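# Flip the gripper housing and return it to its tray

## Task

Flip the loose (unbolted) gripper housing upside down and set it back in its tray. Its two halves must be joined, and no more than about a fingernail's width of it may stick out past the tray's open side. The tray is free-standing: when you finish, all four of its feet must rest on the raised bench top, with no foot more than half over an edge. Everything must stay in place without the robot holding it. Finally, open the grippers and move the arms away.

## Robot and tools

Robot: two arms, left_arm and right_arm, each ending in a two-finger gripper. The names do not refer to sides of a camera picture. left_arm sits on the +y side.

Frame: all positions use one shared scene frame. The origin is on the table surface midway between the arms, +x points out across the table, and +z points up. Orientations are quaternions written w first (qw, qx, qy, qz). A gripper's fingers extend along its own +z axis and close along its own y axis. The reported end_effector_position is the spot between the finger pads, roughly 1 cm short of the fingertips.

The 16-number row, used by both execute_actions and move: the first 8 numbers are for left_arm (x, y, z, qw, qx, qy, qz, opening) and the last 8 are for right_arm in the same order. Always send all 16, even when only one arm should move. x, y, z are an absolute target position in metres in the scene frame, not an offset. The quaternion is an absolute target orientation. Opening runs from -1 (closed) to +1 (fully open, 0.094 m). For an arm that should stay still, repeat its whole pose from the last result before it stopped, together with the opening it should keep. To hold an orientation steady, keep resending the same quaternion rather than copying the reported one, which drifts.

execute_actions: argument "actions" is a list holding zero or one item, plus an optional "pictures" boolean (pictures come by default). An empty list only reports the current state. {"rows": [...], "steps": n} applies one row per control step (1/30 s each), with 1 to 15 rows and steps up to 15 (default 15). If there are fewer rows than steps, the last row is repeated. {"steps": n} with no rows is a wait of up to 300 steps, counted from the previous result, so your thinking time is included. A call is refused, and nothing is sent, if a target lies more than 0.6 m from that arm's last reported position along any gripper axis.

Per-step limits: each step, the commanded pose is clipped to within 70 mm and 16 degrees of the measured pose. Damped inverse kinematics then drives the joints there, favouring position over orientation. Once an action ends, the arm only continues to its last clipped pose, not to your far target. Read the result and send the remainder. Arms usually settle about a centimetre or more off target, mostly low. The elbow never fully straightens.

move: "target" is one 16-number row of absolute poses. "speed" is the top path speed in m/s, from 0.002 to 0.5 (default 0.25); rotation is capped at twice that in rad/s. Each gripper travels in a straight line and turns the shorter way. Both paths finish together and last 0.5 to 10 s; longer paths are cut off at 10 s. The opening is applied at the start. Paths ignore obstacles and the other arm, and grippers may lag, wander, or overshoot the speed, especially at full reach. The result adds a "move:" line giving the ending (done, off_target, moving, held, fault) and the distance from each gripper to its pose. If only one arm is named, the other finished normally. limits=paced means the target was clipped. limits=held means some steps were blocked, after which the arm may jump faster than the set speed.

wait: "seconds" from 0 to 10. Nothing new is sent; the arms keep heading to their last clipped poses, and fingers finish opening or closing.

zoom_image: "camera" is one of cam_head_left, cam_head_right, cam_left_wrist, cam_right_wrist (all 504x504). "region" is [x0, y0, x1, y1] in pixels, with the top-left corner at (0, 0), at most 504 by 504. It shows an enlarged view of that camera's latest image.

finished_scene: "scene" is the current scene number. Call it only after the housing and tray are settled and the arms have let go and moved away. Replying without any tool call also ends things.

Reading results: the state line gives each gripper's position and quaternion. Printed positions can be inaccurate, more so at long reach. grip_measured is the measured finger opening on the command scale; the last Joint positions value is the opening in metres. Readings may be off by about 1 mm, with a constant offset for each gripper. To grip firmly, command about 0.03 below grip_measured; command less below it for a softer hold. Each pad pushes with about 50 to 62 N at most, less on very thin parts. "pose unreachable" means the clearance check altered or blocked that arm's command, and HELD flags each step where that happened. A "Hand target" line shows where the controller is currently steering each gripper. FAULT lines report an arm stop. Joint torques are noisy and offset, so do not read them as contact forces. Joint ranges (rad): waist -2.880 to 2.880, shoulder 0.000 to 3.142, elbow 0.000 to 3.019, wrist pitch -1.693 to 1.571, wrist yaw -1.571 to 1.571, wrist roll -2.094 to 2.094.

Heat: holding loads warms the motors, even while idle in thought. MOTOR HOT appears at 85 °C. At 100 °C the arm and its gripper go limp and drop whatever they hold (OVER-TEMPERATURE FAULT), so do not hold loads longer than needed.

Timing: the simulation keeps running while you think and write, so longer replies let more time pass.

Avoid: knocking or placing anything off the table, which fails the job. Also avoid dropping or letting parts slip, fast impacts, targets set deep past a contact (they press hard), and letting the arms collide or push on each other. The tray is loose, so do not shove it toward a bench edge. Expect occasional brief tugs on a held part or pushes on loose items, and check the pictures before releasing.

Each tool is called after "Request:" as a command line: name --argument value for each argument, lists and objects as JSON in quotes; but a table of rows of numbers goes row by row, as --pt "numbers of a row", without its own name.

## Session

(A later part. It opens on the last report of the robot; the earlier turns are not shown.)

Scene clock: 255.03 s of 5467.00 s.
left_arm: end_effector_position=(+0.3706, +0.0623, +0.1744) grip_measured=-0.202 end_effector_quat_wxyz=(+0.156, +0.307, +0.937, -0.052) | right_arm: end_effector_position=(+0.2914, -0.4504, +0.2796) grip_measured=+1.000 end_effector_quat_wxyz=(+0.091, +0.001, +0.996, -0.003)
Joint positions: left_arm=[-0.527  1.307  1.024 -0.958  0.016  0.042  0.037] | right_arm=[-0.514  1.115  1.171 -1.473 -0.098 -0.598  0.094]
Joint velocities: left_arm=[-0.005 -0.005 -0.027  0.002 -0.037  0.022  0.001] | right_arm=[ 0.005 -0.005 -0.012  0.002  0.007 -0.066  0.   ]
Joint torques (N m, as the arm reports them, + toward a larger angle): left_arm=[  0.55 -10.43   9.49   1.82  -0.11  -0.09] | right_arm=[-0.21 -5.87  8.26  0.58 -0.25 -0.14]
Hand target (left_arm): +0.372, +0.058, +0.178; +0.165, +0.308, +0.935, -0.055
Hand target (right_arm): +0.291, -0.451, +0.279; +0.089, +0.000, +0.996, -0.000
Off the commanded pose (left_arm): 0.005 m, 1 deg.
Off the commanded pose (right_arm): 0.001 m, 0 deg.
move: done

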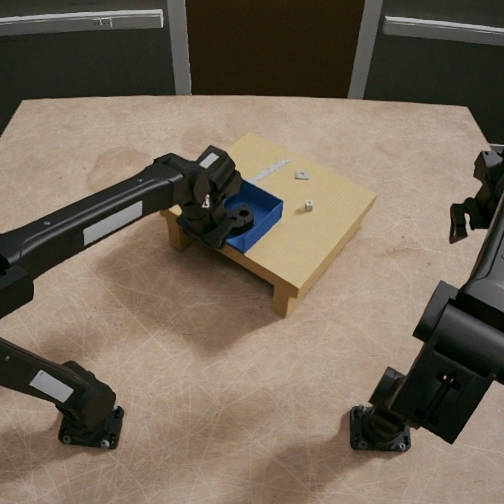

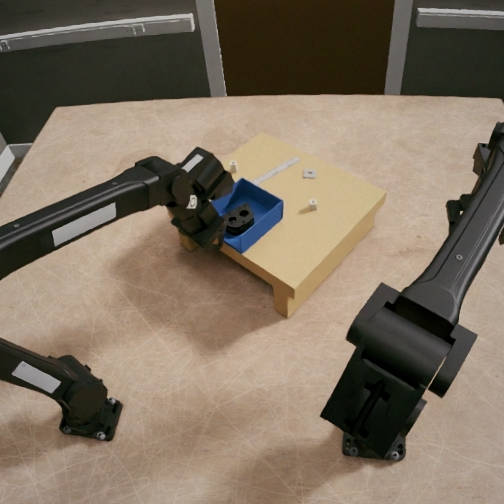

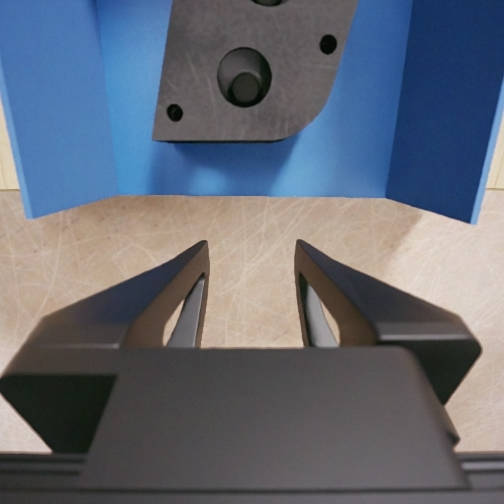

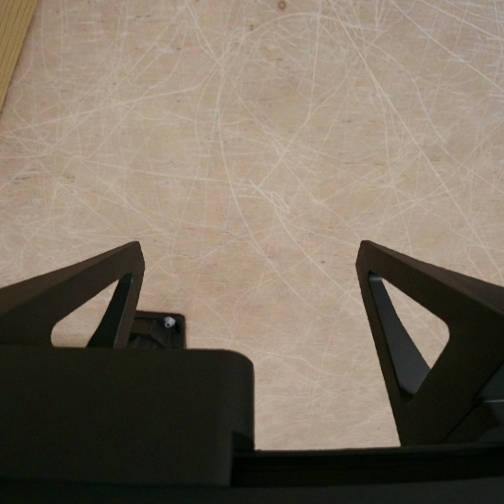

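Request:
move --target '[0.27,0.2,0.26,0.1649,0.3084,0.9353,-0.0544,1,0.2907,-0.4513,0.2795,0.089,0,0.996,0,1]' --speed 0.25

Request:
zoom_image --camera "cam_head_left" --region '[180,170,300,270]'

Scene clock: 259.00 s of 5467.00 s.
left_arm: end_effector_position=(+0.2685, +0.2013, +0.2621) grip_measured=+1.000 end_effector_quat_wxyz=(+0.172, +0.304, +0.936, -0.052) | right_arm: end_effector_position=(+0.2914, -0.4504, +0.2796) grip_measured=+1.000 end_effector_quat_wxyz=(+0.091, +0.001, +0.996, -0.003)
Joint positions: left_arm=[-0.263  0.824  0.923 -1.322  0.1    0.287  0.094] | right_arm=[-0.514  1.115  1.171 -1.473 -0.098 -0.598  0.094]
Joint velocities: left_arm=[-0.005 -0.005 -0.017 -0.002 -0.022  0.022  0.   ] | right_arm=[-0.015  0.015  0.002  0.002 -0.022  0.081  0.   ]
Joint torques (N m, as the arm reports them, + toward a larger angle): left_arm=[ 1.47 -2.34 10.12  0.82  0.14  0.1 ] | right_arm=[-0.24 -5.83  8.24  0.55 -0.25 -0.14]
Hand target (left_arm): +0.268, +0.202, +0.261; +0.165, +0.309, +0.935, -0.052
Hand target (right_arm): +0.291, -0.451, +0.279; +0.089, +0.000, +0.996, -0.000
Off the commanded pose (left_arm): 0.003 m, 1 deg.
Off the commanded pose (right_arm): 0.001 m, 0 deg.
move: done

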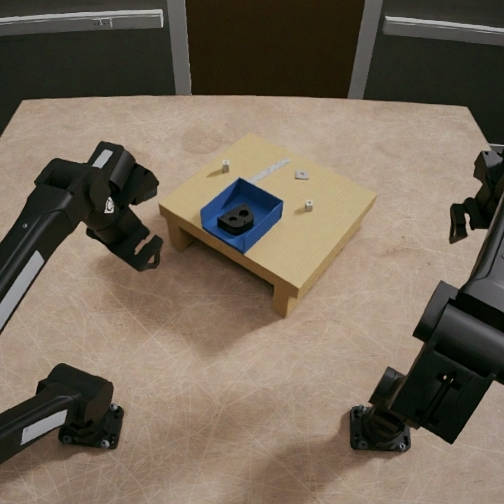

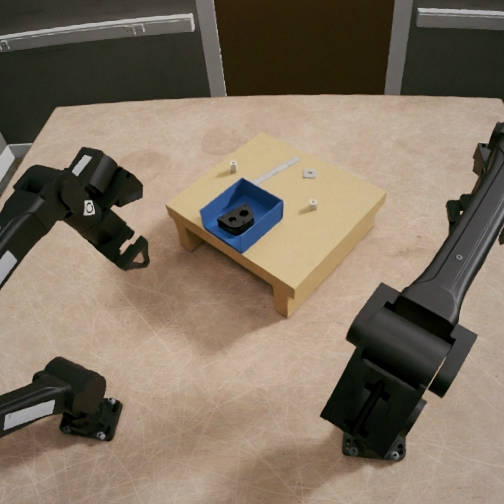

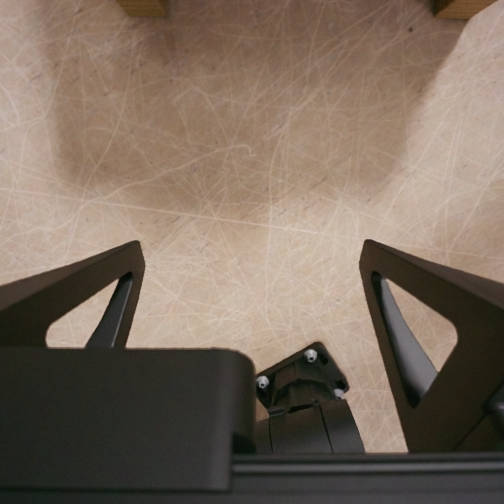

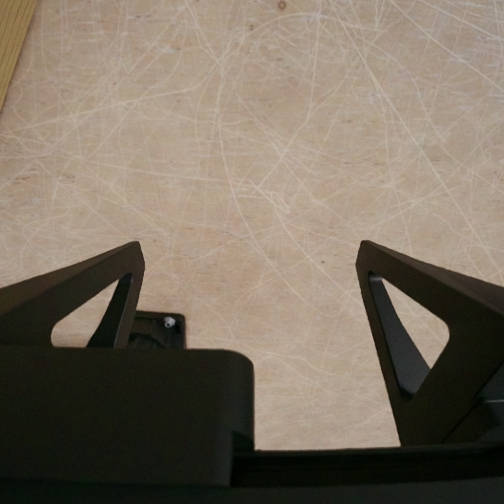

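Region (180, 170, 300, 270) of cam_head_left's 504x504 image, scaled by 4.200, with more detail than that image has.

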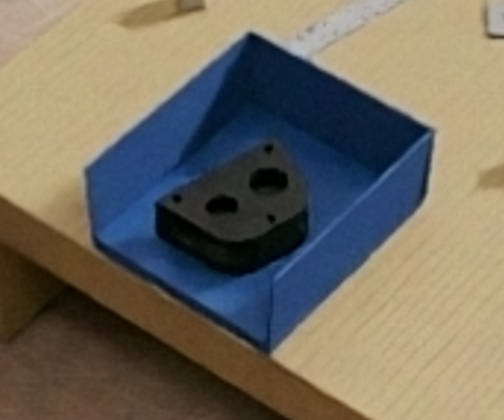

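Request:
finished_scene --scene 1

The scene is finished: the task was done.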